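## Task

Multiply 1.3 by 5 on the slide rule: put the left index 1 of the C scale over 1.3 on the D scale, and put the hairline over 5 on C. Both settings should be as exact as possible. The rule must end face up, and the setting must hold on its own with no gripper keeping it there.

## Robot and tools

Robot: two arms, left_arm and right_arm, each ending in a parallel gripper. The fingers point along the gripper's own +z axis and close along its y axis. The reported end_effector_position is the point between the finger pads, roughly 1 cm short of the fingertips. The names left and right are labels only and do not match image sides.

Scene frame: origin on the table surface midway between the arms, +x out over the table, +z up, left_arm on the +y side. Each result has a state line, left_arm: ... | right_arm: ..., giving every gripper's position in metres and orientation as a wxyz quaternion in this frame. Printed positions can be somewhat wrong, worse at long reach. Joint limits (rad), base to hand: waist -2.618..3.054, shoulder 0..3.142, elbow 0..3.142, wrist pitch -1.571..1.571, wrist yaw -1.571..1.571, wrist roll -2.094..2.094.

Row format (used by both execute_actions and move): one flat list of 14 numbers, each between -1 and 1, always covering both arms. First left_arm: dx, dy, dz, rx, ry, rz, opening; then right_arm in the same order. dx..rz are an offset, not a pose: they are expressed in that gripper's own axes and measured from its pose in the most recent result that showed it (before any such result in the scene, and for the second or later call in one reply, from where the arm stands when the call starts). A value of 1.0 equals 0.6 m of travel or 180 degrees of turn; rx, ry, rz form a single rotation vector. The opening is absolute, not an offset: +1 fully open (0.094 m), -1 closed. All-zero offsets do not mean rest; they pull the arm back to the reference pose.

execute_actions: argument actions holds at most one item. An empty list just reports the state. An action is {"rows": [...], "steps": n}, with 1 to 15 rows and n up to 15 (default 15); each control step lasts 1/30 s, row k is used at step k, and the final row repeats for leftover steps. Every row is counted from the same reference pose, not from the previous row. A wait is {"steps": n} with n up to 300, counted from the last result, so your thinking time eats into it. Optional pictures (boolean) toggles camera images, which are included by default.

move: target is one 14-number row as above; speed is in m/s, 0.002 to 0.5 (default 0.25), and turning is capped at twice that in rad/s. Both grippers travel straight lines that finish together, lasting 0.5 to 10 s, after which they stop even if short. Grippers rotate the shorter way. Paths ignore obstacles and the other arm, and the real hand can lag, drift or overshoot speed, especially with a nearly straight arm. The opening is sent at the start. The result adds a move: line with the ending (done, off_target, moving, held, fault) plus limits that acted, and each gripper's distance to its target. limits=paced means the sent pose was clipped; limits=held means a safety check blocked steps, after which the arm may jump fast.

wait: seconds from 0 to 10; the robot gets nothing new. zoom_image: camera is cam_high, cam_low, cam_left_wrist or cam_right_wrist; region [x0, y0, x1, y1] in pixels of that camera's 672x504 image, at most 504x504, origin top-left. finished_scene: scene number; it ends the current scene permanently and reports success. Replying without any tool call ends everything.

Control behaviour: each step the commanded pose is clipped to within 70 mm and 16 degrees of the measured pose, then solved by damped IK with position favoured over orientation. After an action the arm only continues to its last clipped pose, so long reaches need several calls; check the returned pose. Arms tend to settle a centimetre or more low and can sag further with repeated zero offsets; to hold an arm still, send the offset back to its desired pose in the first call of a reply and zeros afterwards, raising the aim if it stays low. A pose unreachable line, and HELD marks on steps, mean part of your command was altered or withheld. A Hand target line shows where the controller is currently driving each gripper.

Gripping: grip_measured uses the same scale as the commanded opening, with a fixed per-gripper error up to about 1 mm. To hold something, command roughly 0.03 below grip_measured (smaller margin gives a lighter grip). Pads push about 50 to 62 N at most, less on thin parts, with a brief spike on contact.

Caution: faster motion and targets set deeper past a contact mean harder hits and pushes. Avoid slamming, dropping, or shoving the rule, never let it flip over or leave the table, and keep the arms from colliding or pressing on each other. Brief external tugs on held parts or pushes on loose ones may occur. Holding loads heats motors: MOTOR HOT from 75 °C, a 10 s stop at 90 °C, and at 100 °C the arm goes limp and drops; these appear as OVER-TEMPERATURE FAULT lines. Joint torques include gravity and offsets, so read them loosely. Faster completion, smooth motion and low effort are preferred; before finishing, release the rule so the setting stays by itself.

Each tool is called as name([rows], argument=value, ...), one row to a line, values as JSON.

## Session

execute_actions(actions=[])

Scene clock: 0.00 s of 8200.00 s.
left_arm: end_effector_position=(+0.6310, +0.3853, +0.1702) grip_measured=+1.000 end_effector_quat_wxyz=(-0.455, +0.792, -0.373, +0.162) | right_arm: end_effector_position=(+0.2725, -0.0184, +0.2025) grip_measured=+1.000 end_effector_quat_wxyz=(+0.353, -0.558, +0.625, -0.417)
Joint positions: left_arm=[-0.178  2.328  2.092 -0.482 -0.625 -1.946  0.094] | right_arm=[ 1.173  1.778  1.402 -0.972  1.145 -0.269  0.094]
Joint velocities: left_arm=[ 0.012  0.007  0.007 -0.037  0.037  0.007  0.   ] | right_arm=[-0.007 -0.007 -0.017 -0.037 -0.022  0.066  0.   ]
Joint torques (N m, as the arm reports them, + toward a larger angle): no reading
Motor temperatures (°C, as the motors report them): left_arm=[32 42 34 35 34 31] | right_arm=[33 35 34 33 31 35]
Hand target (left_arm): +0.631, +0.387, +0.189; -0.465, +0.788, -0.364, +0.172
Hand target (right_arm): +0.274, -0.019, +0.210; +0.363, -0.549, +0.627, -0.417

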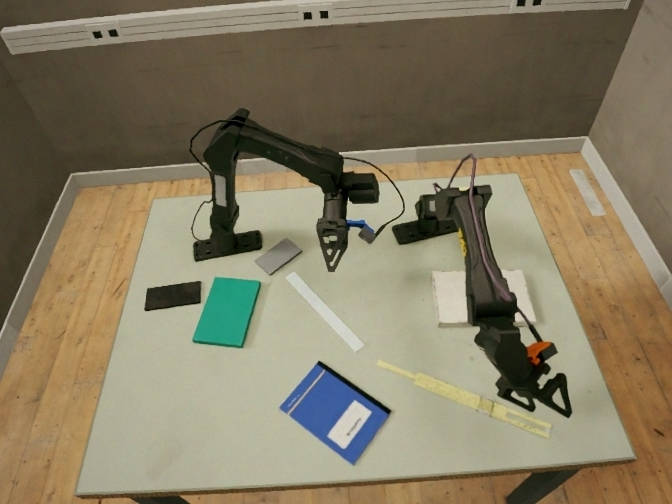

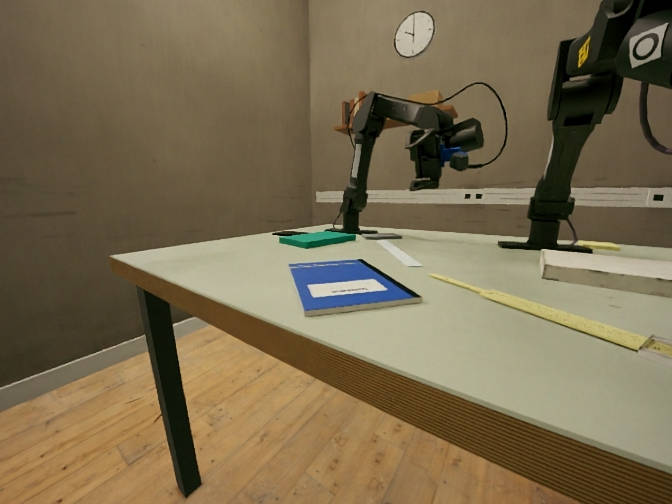

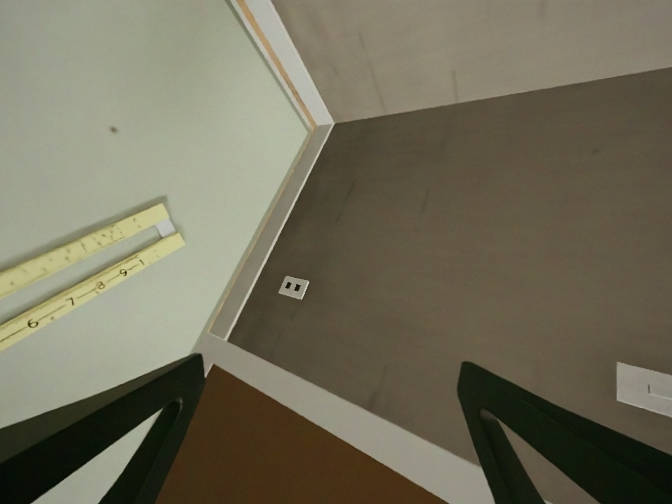

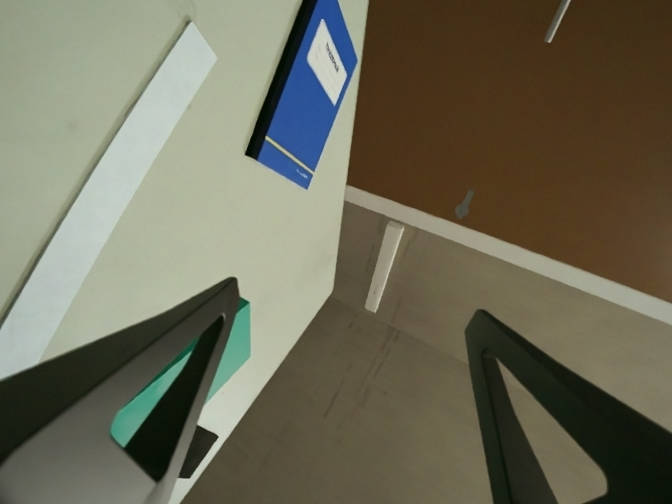

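move(target=[-0.06,0.115,-0.015,-0.26,0.218,0.347,0.3,-0.142,0.052,0.205,-0.364,0.062,0.11,0.3], speed=0.2)

Scene clock: 53.77 s of 8200.00 s.
left_arm: end_effector_position=(+0.5698, +0.3788, +0.1061) grip_measured=+0.302 end_effector_quat_wxyz=(+0.149, -0.498, +0.852, -0.057) | right_arm: end_effector_position=(+0.3830, +0.0505, +0.1193) grip_measured=+0.303 end_effector_quat_wxyz=(+0.086, -0.511, +0.855, +0.018)
Joint positions: left_arm=[ 0.003  2.663  2.838 -1.427  0.015 -0.853  0.061] | right_arm=[ 0.664  2.55   2.709 -1.554  0.014 -0.256  0.061]
Joint velocities: left_arm=[-0.007  0.007 -0.002  0.022  0.051 -0.022 -0.   ] | right_arm=[-0.007 -0.002 -0.002  0.022  0.007  0.022 -0.   ]
Joint torques (N m, as the arm reports them, + toward a larger angle): left_arm=[  0.85 -16.65   6.02   1.13  -0.04   0.06] | right_arm=[ -0.36 -16.18   9.83   0.1   -0.04  -0.08]
Motor temperatures (°C, as the motors report them): left_arm=[32 52 36 39 34 31] | right_arm=[33 38 36 34 32 35]
Hand target (left_arm): +0.571, +0.384, +0.118; +0.163, -0.495, +0.851, -0.059
Hand target (right_arm): +0.383, +0.050, +0.127; +0.091, -0.511, +0.854, +0.025
Off the commanded pose (left_arm): 0.015 m, 18 deg; orientation clipped at the last step of the last action.
Off the commanded pose (right_arm): 0.003 m, 10 deg.
elbow stopped short (left arm): the move would have taken joint 3 (elbow) straighter than the controller allows; a more bent joint 3 avoids this.
joint sent to its limit (right arm) — the command would take joint 4 (wrist pitch) past its lower limit, so that joint was sent only as far as its limit.
After step 90, 46.43 s passed at rest.
move: off_target (left_arm, right_arm); limits=paced

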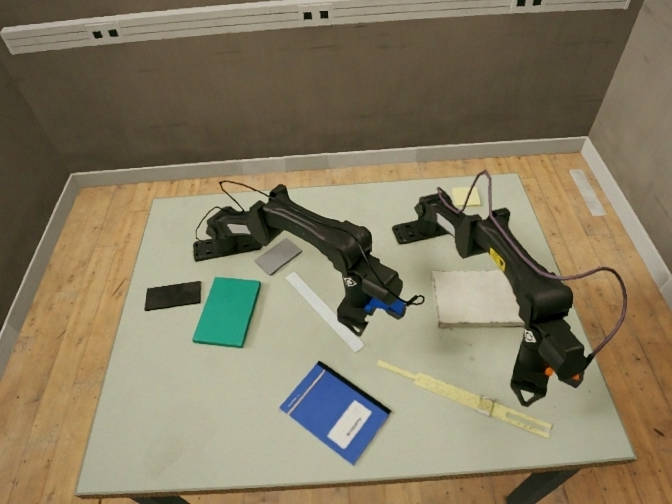

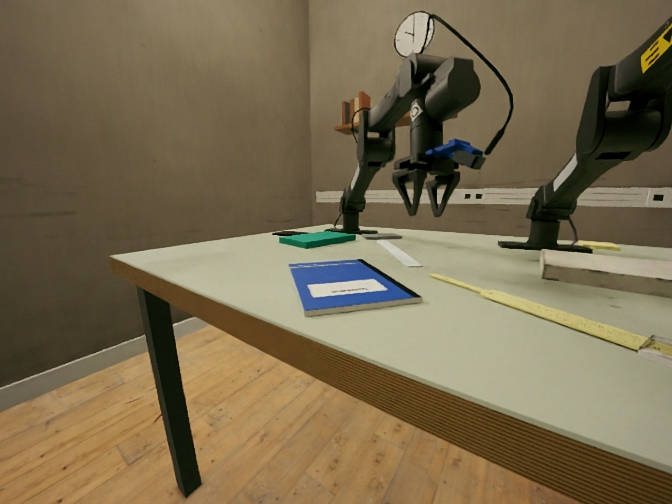

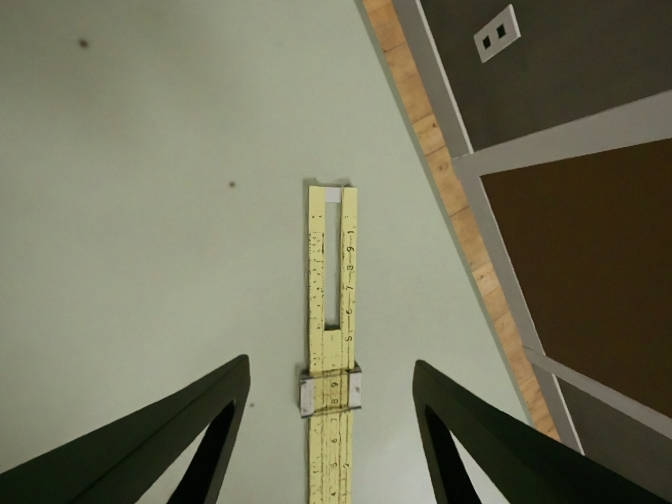

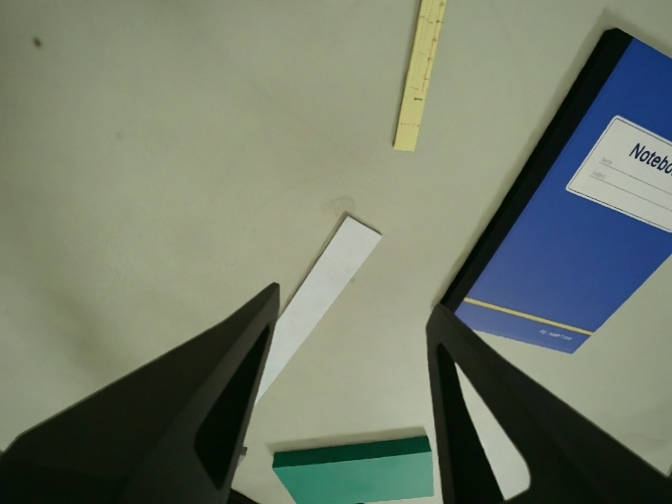

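move(target=[0.242,0.015,0.027,-0.08,0.063,0,0.3,-0.03,0.002,0.11,-0.018,0.053,0.004,-1], speed=0.15)

Scene clock: 66.33 s of 8200.00 s.
left_arm: end_effector_position=(+0.5041, +0.2565, +0.0459) grip_measured=+0.302 end_effector_quat_wxyz=(-0.009, -0.498, +0.867, +0.003) | right_arm: end_effector_position=(+0.3932, +0.0632, +0.0460) grip_measured=-0.985 end_effector_quat_wxyz=(+0.051, -0.511, +0.858, +0.011)
Joint positions: left_arm=[-0.221  2.557  2.436 -1.469  0.004 -1.059  0.061] | right_arm=[ 0.664  2.77   2.846 -1.544  0.007 -0.251  0.001]
Joint velocities: left_arm=[-0.017 -0.007  0.007 -0.022 -0.037 -0.022  0.   ] | right_arm=[ 0.007 -0.017  0.017  0.007  0.007 -0.022 -0.   ]
Joint torques (N m, as the arm reports them, + toward a larger angle): left_arm=[  0.23 -18.44   3.39   0.43   0.    -0.07] | right_arm=[  0.09 -17.31  10.08   0.3   -0.09   0.15]
Motor temperatures (°C, as the motors report them): left_arm=[32 53 36 38 34 31] | right_arm=[33 40 36 34 31 35]
Hand target (left_arm): +0.503, +0.257, +0.062; +0.001, -0.502, +0.865, -0.002
Hand target (right_arm): +0.399, +0.072, +0.057; +0.076, -0.507, +0.858, +0.024
Off the commanded pose (left_arm): 0.015 m, 1 deg.
Off the commanded pose (right_arm): 0.017 m, 6 deg.
elbow stopped short (right arm): the move would have taken joint 3 (elbow) straighter than the controller allows; a more bent joint 3 avoids this.
After step 90, 8.10 s passed at rest.
move: off_target (left_arm, right_arm)

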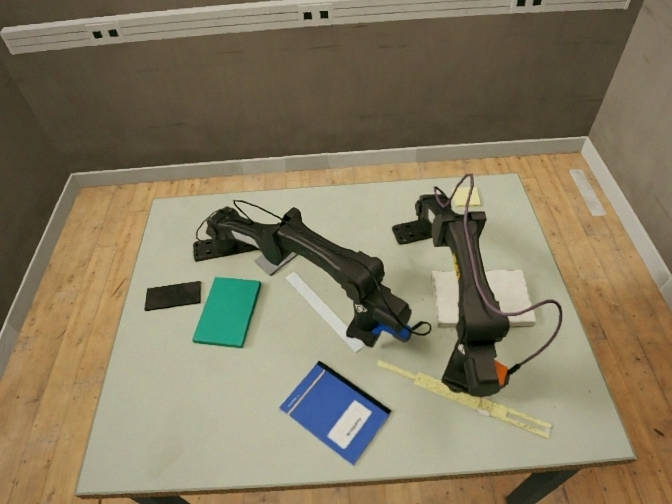

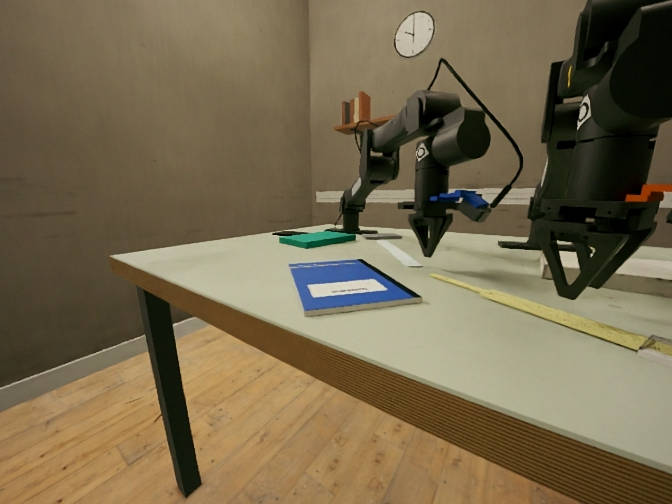

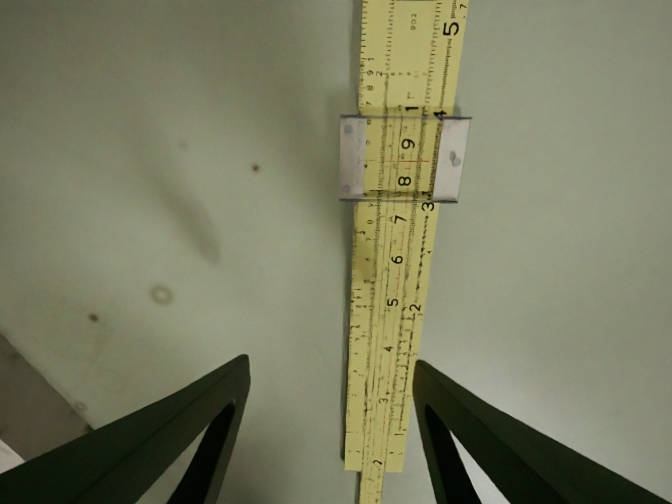

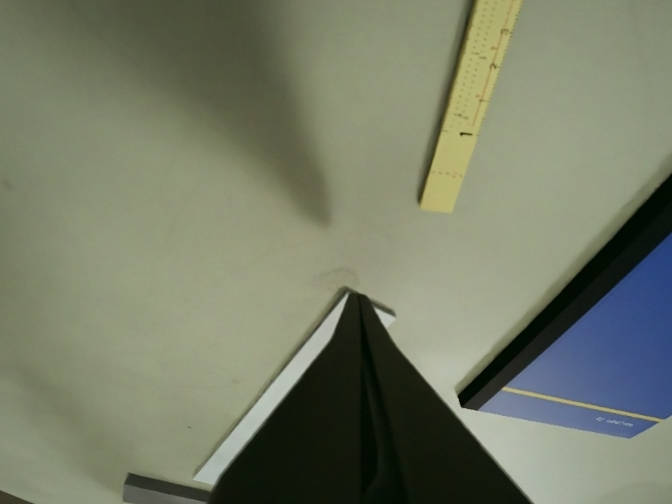

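move(target=[0.10,-0.032,0.015,0,0,0,0.3,0.248,0.117,-0.05,-0.003,0.033,0.148,0.3], speed=0.15)

Scene clock: 89.87 s of 8200.00 s.
left_arm: end_effector_position=(+0.4878, +0.1981, +0.0212) grip_measured=+0.302 end_effector_quat_wxyz=(-0.025, -0.496, +0.868, +0.016) | right_arm: end_effector_position=(+0.2592, -0.0358, +0.0562) grip_measured=+0.297 end_effector_quat_wxyz=(-0.012, -0.301, +0.954, -0.009)
Joint positions: left_arm=[-0.344  2.534  2.293 -1.389  0.006 -1.18   0.061] | right_arm=[ 0.744  2.     1.543 -1.144  0.001  0.293  0.061]
Joint velocities: left_arm=[-0.012 -0.012  0.002 -0.007  0.007 -0.022 -0.001] | right_arm=[-0.012  0.002 -0.002 -0.007 -0.066  0.051  0.   ]
Joint torques (N m, as the arm reports them, + toward a larger angle): left_arm=[ -0.57 -18.37   3.53   0.55   0.    -0.1 ] | right_arm=[  0.94 -13.63   5.52   0.04  -0.06   0.07]
Motor temperatures (°C, as the motors report them): left_arm=[32 55 36 37 34 31] | right_arm=[33 42 36 34 31 35]
Hand target (left_arm): +0.491, +0.195, +0.038; -0.009, -0.497, +0.867, +0.003
Hand target (right_arm): +0.258, -0.032, +0.060; -0.002, -0.299, +0.954, +0.001
Off the commanded pose (left_arm): 0.017 m, 2 deg.
Off the commanded pose (right_arm): 0.003 m, 2 deg.
After step 90, 18.43 s passed at rest.
move: off_target (left_arm)

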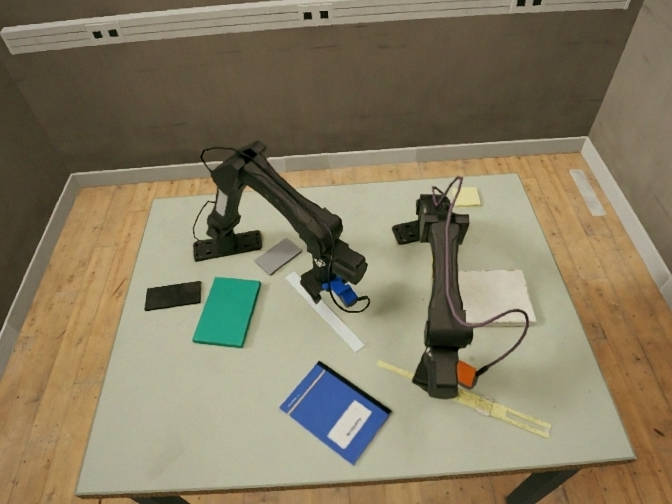

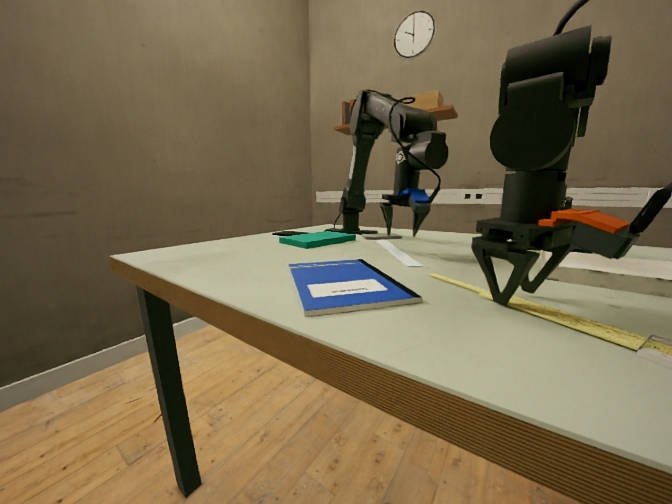

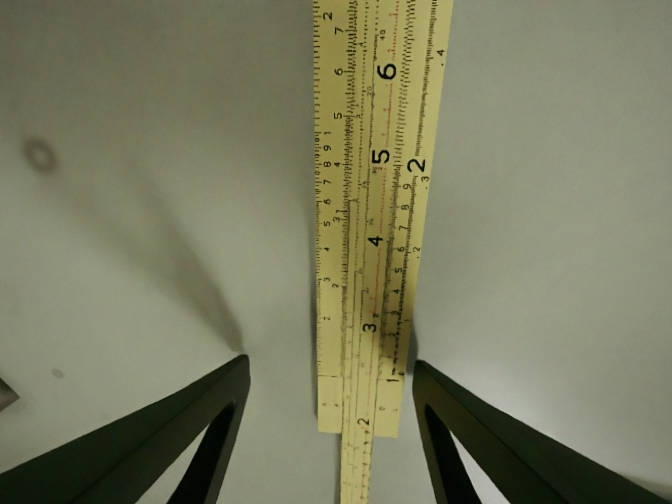

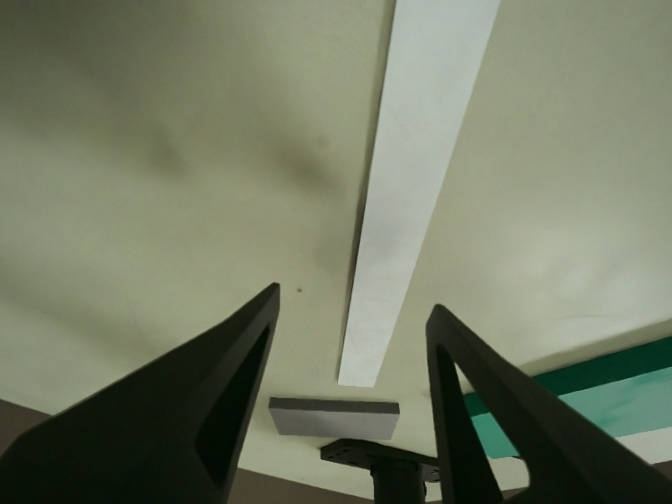

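move(target=[-0.05,-0.03,-0.015,0,0.008,0,0.3,0,-0.025,0.03,0,0,0.072,0.3], speed=0.05)

Scene clock: 97.10 s of 8200.00 s.
left_arm: end_effector_position=(+0.5144, +0.2117, +0.0195) grip_measured=+0.302 end_effector_quat_wxyz=(-0.028, -0.497, +0.867, +0.004) | right_arm: end_effector_position=(+0.2649, -0.0469, +0.0422) grip_measured=+0.297 end_effector_quat_wxyz=(-0.014, -0.200, +0.980, -0.011)
Joint positions: left_arm=[-0.303  2.747  2.696 -1.57   0.025 -1.139  0.061] | right_arm=[ 0.713  2.     1.486 -1.092  0.001  0.469  0.061]
Joint velocities: left_arm=[ 0.002 -0.012  0.012  0.022  0.051 -0.007 -0.001] | right_arm=[ 0.002 -0.007 -0.007 -0.007 -0.066  0.022  0.   ]
Joint torques (N m, as the arm reports them, + toward a larger angle): left_arm=[  0.84 -16.3    5.73   0.36   0.04   0.05] | right_arm=[ -0.75 -11.75   5.58   0.02   0.02   0.09]
Motor temperatures (°C, as the motors report them): left_arm=[32 55 36 37 34 31] | right_arm=[33 42 36 34 31 35]
Hand target (left_arm): +0.518, +0.216, +0.028; -0.020, -0.497, +0.867, -0.002
Hand target (right_arm): +0.268, -0.049, +0.039; -0.011, -0.191, +0.981, -0.010
Off the commanded pose (left_arm): 0.011 m, 1 deg.
Off the commanded pose (right_arm): 0.005 m, 1 deg.
joint sent to its limit (left arm) — the command would take joint 4 (wrist pitch) past its lower limit, so that joint was sent only as far as its limit.
After step 90, 1.73 s passed at rest.
move: off_target (left_arm)

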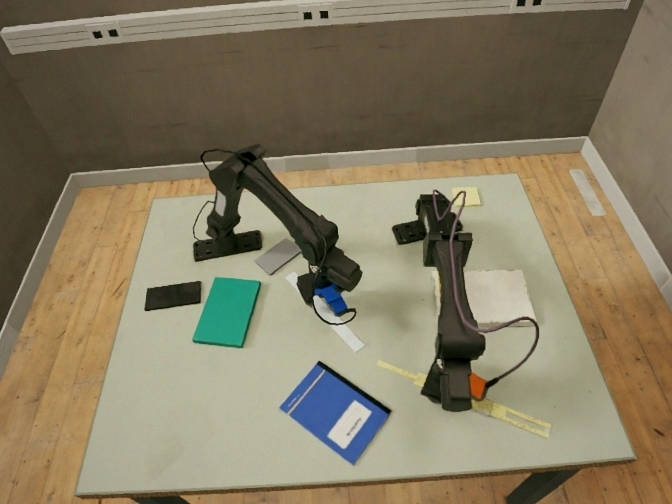

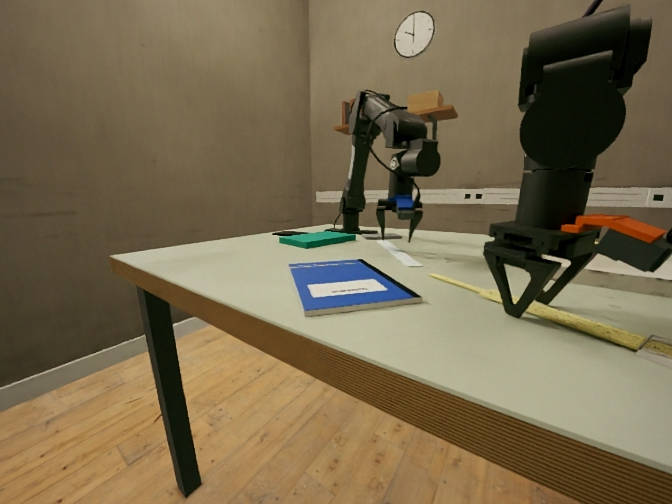

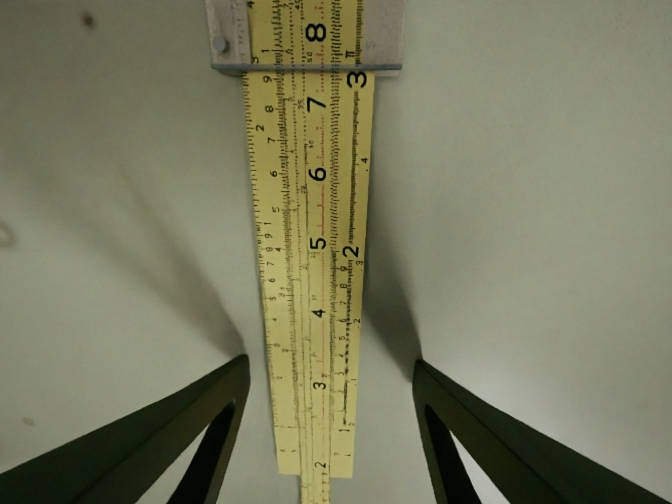

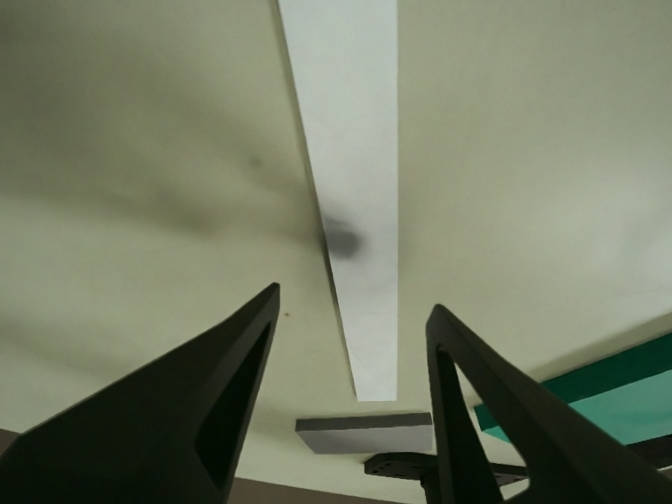

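move(target=[0,0.012,0.004,0,0,0,0.3,0,-0.012,0.042,0,0,-0.015,0.1], speed=0.04)

move(target=[0,0,0.003,0,0,0,-0.4,0,0,0.008,0,0,0,-0.6], speed=0.02)

Scene clock: 101.90 s of 8200.00 s.
left_arm: end_effector_position=(+0.5138, +0.2117, +0.0177) grip_measured=+0.302 end_effector_quat_wxyz=(-0.020, -0.497, +0.868, -0.002) | right_arm: end_effector_position=(+0.2650, -0.0528, +0.0214) grip_measured=+0.103 end_effector_quat_wxyz=(-0.016, -0.223, +0.975, -0.012)
Joint positions: left_arm=[-0.303  2.669  2.537 -1.469  0.025 -1.138  0.061] | right_arm=[ 0.702  2.013  1.418 -1.016  0.001  0.413  0.052]
Joint velocities: left_arm=[ 0.002 -0.012 -0.007 -0.022 -0.037 -0.051  0.001] | right_arm=[-0.002  0.002  0.017  0.037  0.022  0.007  0.   ]
Joint torques (N m, as the arm reports them, + toward a larger angle): left_arm=[  0.56 -16.55   2.37   0.39   0.01   0.04] | right_arm=[ -1.02 -11.18   5.6    0.     0.08  -0.05]
Motor temperatures (°C, as the motors report them): left_arm=[32 55 36 37 34 31] | right_arm=[33 41 36 34 31 35]
Hand target (left_arm): +0.508, +0.215, +0.017; -0.028, -0.497, +0.867, +0.004
Hand target (right_arm): +0.267, -0.054, +0.017; -0.014, -0.223, +0.975, -0.011
Off the commanded pose (left_arm): 0.007 m, 1 deg.
Off the commanded pose (right_arm): 0.005 m, 0 deg.
After step 90, 0.70 s passed at rest.
move: done

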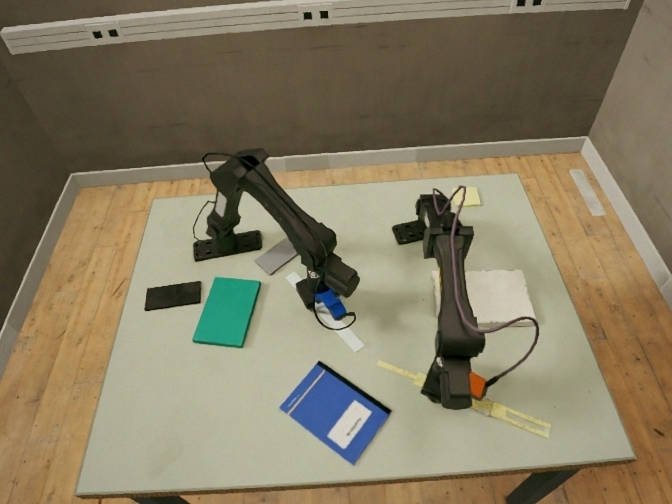

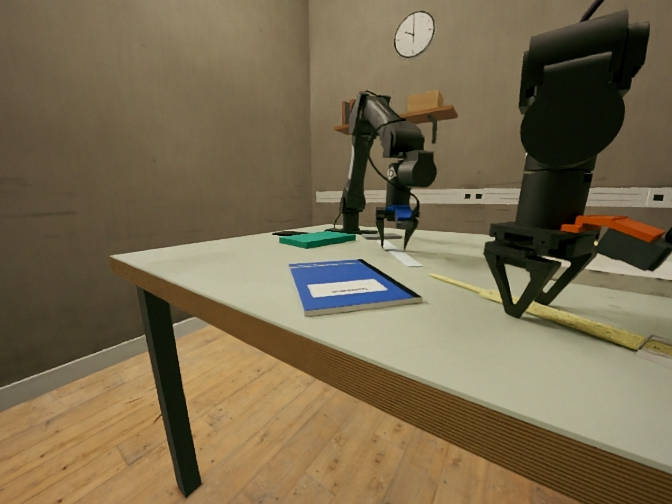

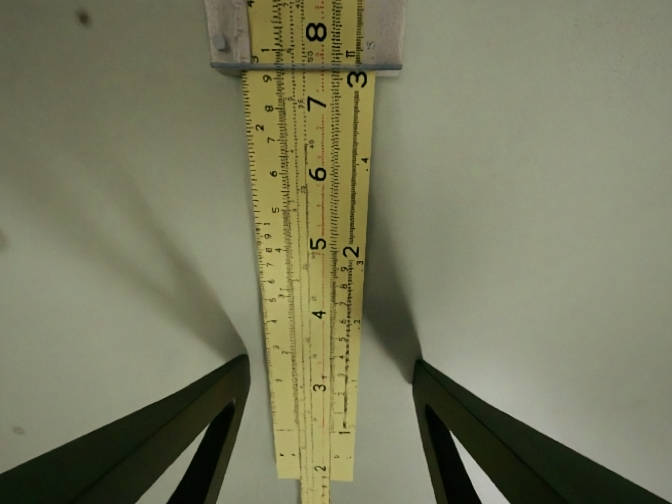

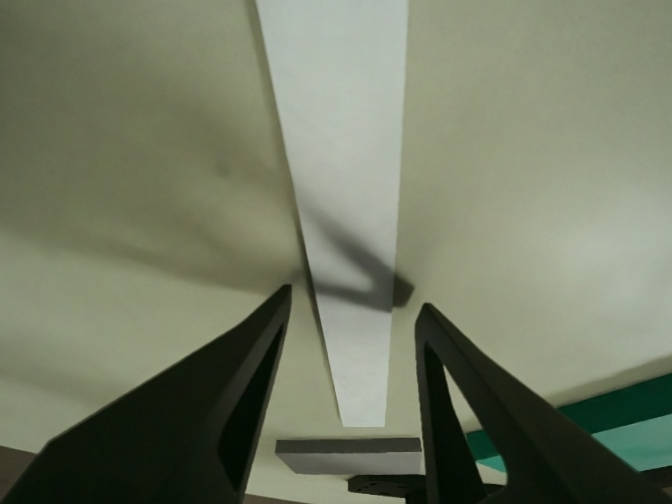

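Scene clock: 102.60 s of 8200.00 s.
left_arm: end_effector_position=(+0.5154, +0.2109, +0.0177) grip_measured=-0.369 end_effector_quat_wxyz=(-0.018, -0.497, +0.868, -0.005) | right_arm: end_effector_position=(+0.2649, -0.0527, +0.0214) grip_measured=-0.597 end_effector_quat_wxyz=(-0.016, -0.223, +0.975, -0.012)
Joint positions: left_arm=[-0.303  2.669  2.537 -1.462  0.029 -1.138  0.03 ] | right_arm=[ 0.702  2.013  1.418 -1.016 -0.     0.413  0.019]
Joint velocities: left_arm=[-0.022 -0.007  0.017  0.007  0.007  0.037 -0.   ] | right_arm=[-0.007 -0.002 -0.002  0.007  0.022 -0.007 -0.001]
Joint torques (N m, as the arm reports them, + toward a larger angle): left_arm=[ -0.05 -15.96   3.17   0.52  -0.03   0.  ] | right_arm=[  0.2  -10.71   5.79  -0.09   0.01  -0.04]
Motor temperatures (°C, as the motors report them): left_arm=[32 55 36 37 34 31] | right_arm=[33 41 36 34 31 35]
Hand target (left_arm): +0.514, +0.212, +0.016; -0.020, -0.496, +0.868, -0.002
Hand target (right_arm): +0.265, -0.053, +0.017; -0.016, -0.223, +0.975, -0.012
Off the commanded pose (left_arm): 0.003 m, 0 deg.
Off the commanded pose (right_arm): 0.005 m, 0 deg.
move: done

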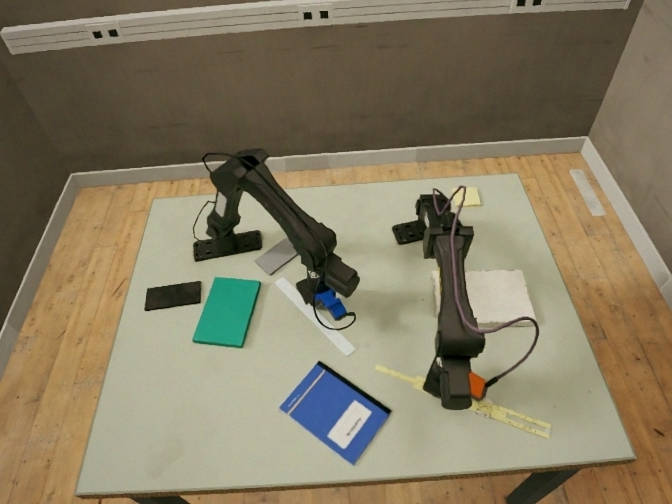

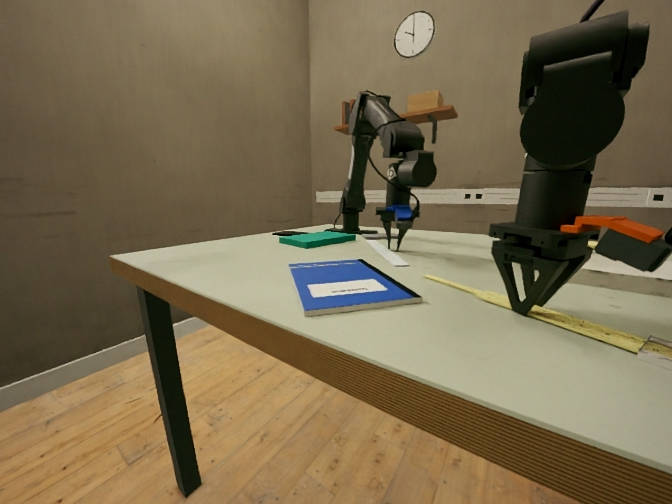

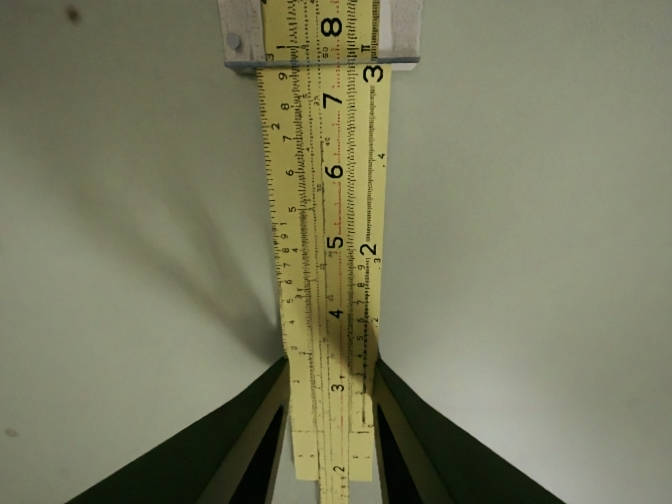

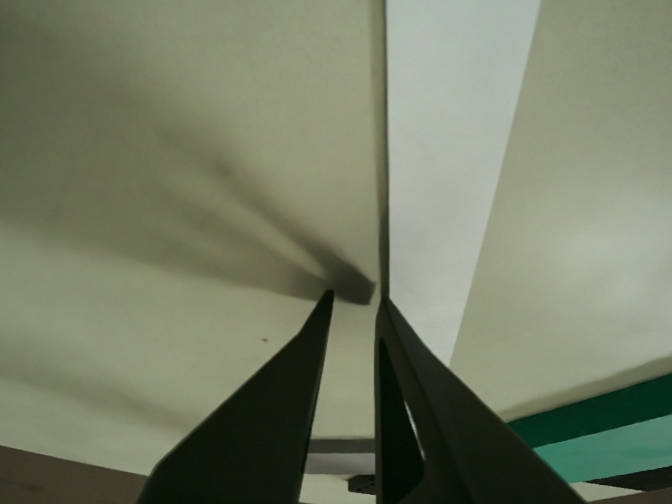

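move(target=[0,0,0,0,0,0,-0.4,-0.1,0.005,0.004,0,0,0,-0.9], speed=0.06)

move(target=[0,0,0,0,0,0,-0.4,0.07,-0.19,0.004,0,0,0,-0.9], speed=0.06)

Scene clock: 110.63 s of 8200.00 s.
left_arm: end_effector_position=(+0.5154, +0.2109, +0.0177) grip_measured=-0.369 end_effector_quat_wxyz=(-0.018, -0.497, +0.868, -0.005) | right_arm: end_effector_position=(+0.3128, -0.0248, +0.0196) grip_measured=-0.897 end_effector_quat_wxyz=(-0.014, -0.223, +0.975, -0.009)
Joint positions: left_arm=[-0.303  2.669  2.537 -1.462  0.029 -1.138  0.03 ] | right_arm=[ 0.658  2.205  1.711 -1.111 -0.     0.369  0.005]
Joint velocities: left_arm=[-0.002 -0.002 -0.017 -0.022 -0.022 -0.081  0.001] | right_arm=[-0.022 -0.007 -0.002 -0.066 -0.051 -0.037  0.   ]
Joint torques (N m, as the arm reports them, + toward a larger angle): left_arm=[  0.   -15.94   3.85   0.51   0.06  -0.04] | right_arm=[ -1.01 -11.39   8.82  -0.23   0.03  -0.11]
Motor temperatures (°C, as the motors report them): left_arm=[32 54 36 37 34 31] | right_arm=[33 40 36 34 31 35]
Hand target (left_arm): +0.515, +0.211, +0.018; -0.018, -0.497, +0.868, -0.005
Hand target (right_arm): +0.318, -0.025, +0.016; -0.016, -0.223, +0.975, -0.012
Off the commanded pose (left_arm): 0.000 m, 0 deg.
Off the commanded pose (right_arm): 0.006 m, 0 deg.
After step 90, 3.73 s passed at rest.
move: done

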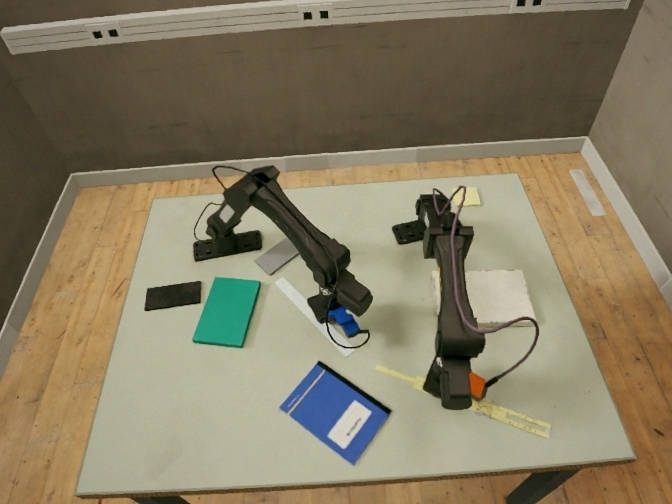

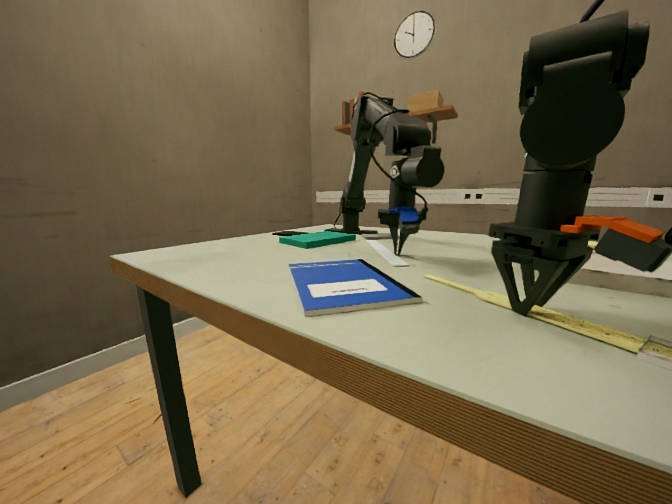

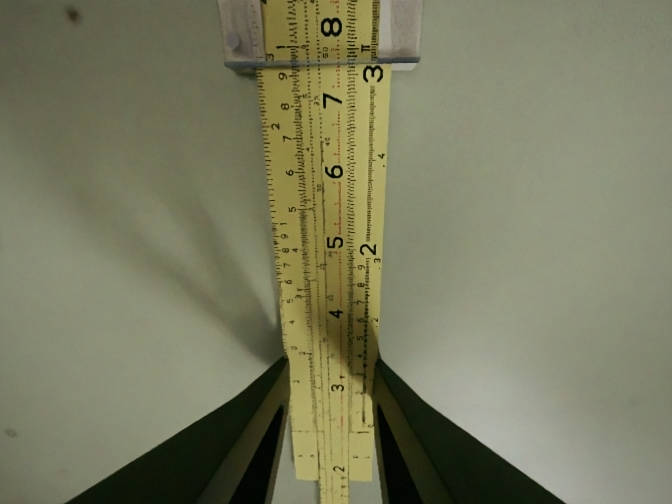

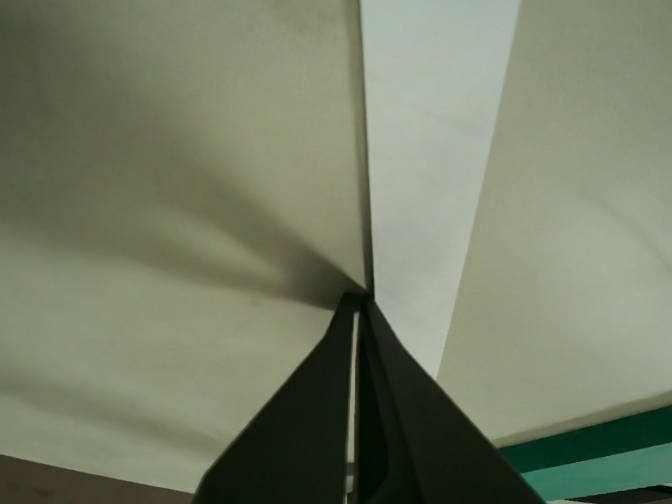

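Scene clock: 112.97 s of 8200.00 s.
left_arm: end_effector_position=(+0.5154, +0.2109, +0.0177) grip_measured=-0.369 end_effector_quat_wxyz=(-0.018, -0.497, +0.868, -0.005) | right_arm: end_effector_position=(+0.3206, -0.1445, +0.0187) grip_measured=-0.897 end_effector_quat_wxyz=(-0.026, -0.219, +0.975, -0.012)
Joint positions: left_arm=[-0.303  2.669  2.537 -1.462  0.029 -1.138  0.03 ] | right_arm=[ 0.402  1.967  1.339 -1.     0.006  0.12   0.005]
Joint velocities: left_arm=[ 0.002 -0.002 -0.012  0.051 -0.066  0.022 -0.002] | right_arm=[-0.002 -0.002 -0.007  0.022  0.022 -0.037 -0.002]
Joint torques (N m, as the arm reports them, + toward a larger angle): left_arm=[  0.02 -15.79   3.96   0.52   0.04  -0.01] | right_arm=[ -0.36 -12.62   5.11  -0.03   0.08  -0.08]
Motor temperatures (°C, as the motors report them): left_arm=[32 54 36 37 34 31] | right_arm=[33 40 36 34 31 35]
Hand target (left_arm): +0.515, +0.211, +0.018; -0.018, -0.497, +0.868, -0.005
Hand target (right_arm): +0.324, -0.146, +0.022; -0.011, -0.222, +0.975, -0.011
Off the commanded pose (left_arm): 0.000 m, 0 deg.
Off the commanded pose (right_arm): 0.004 m, 1 deg.
move: done

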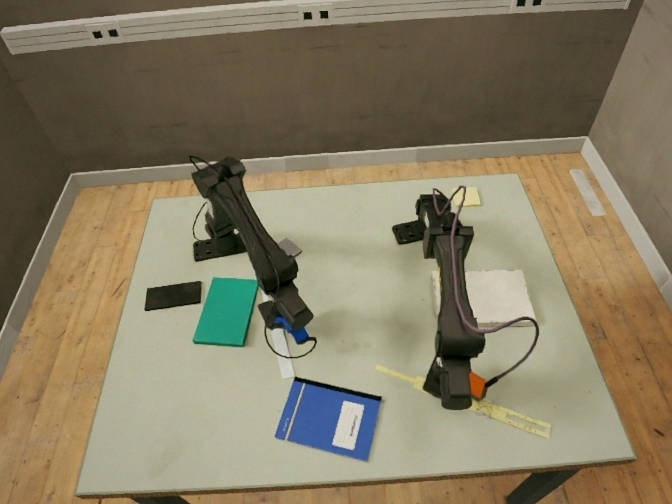

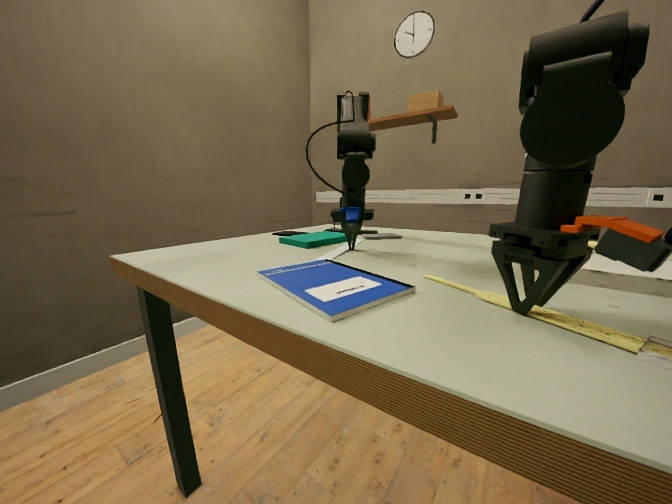

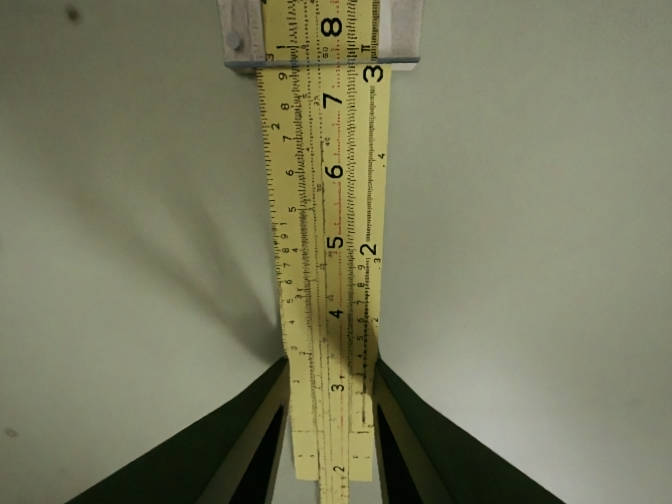

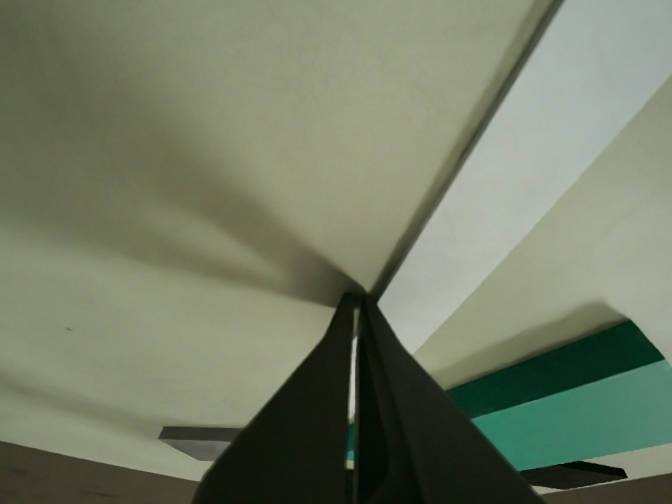

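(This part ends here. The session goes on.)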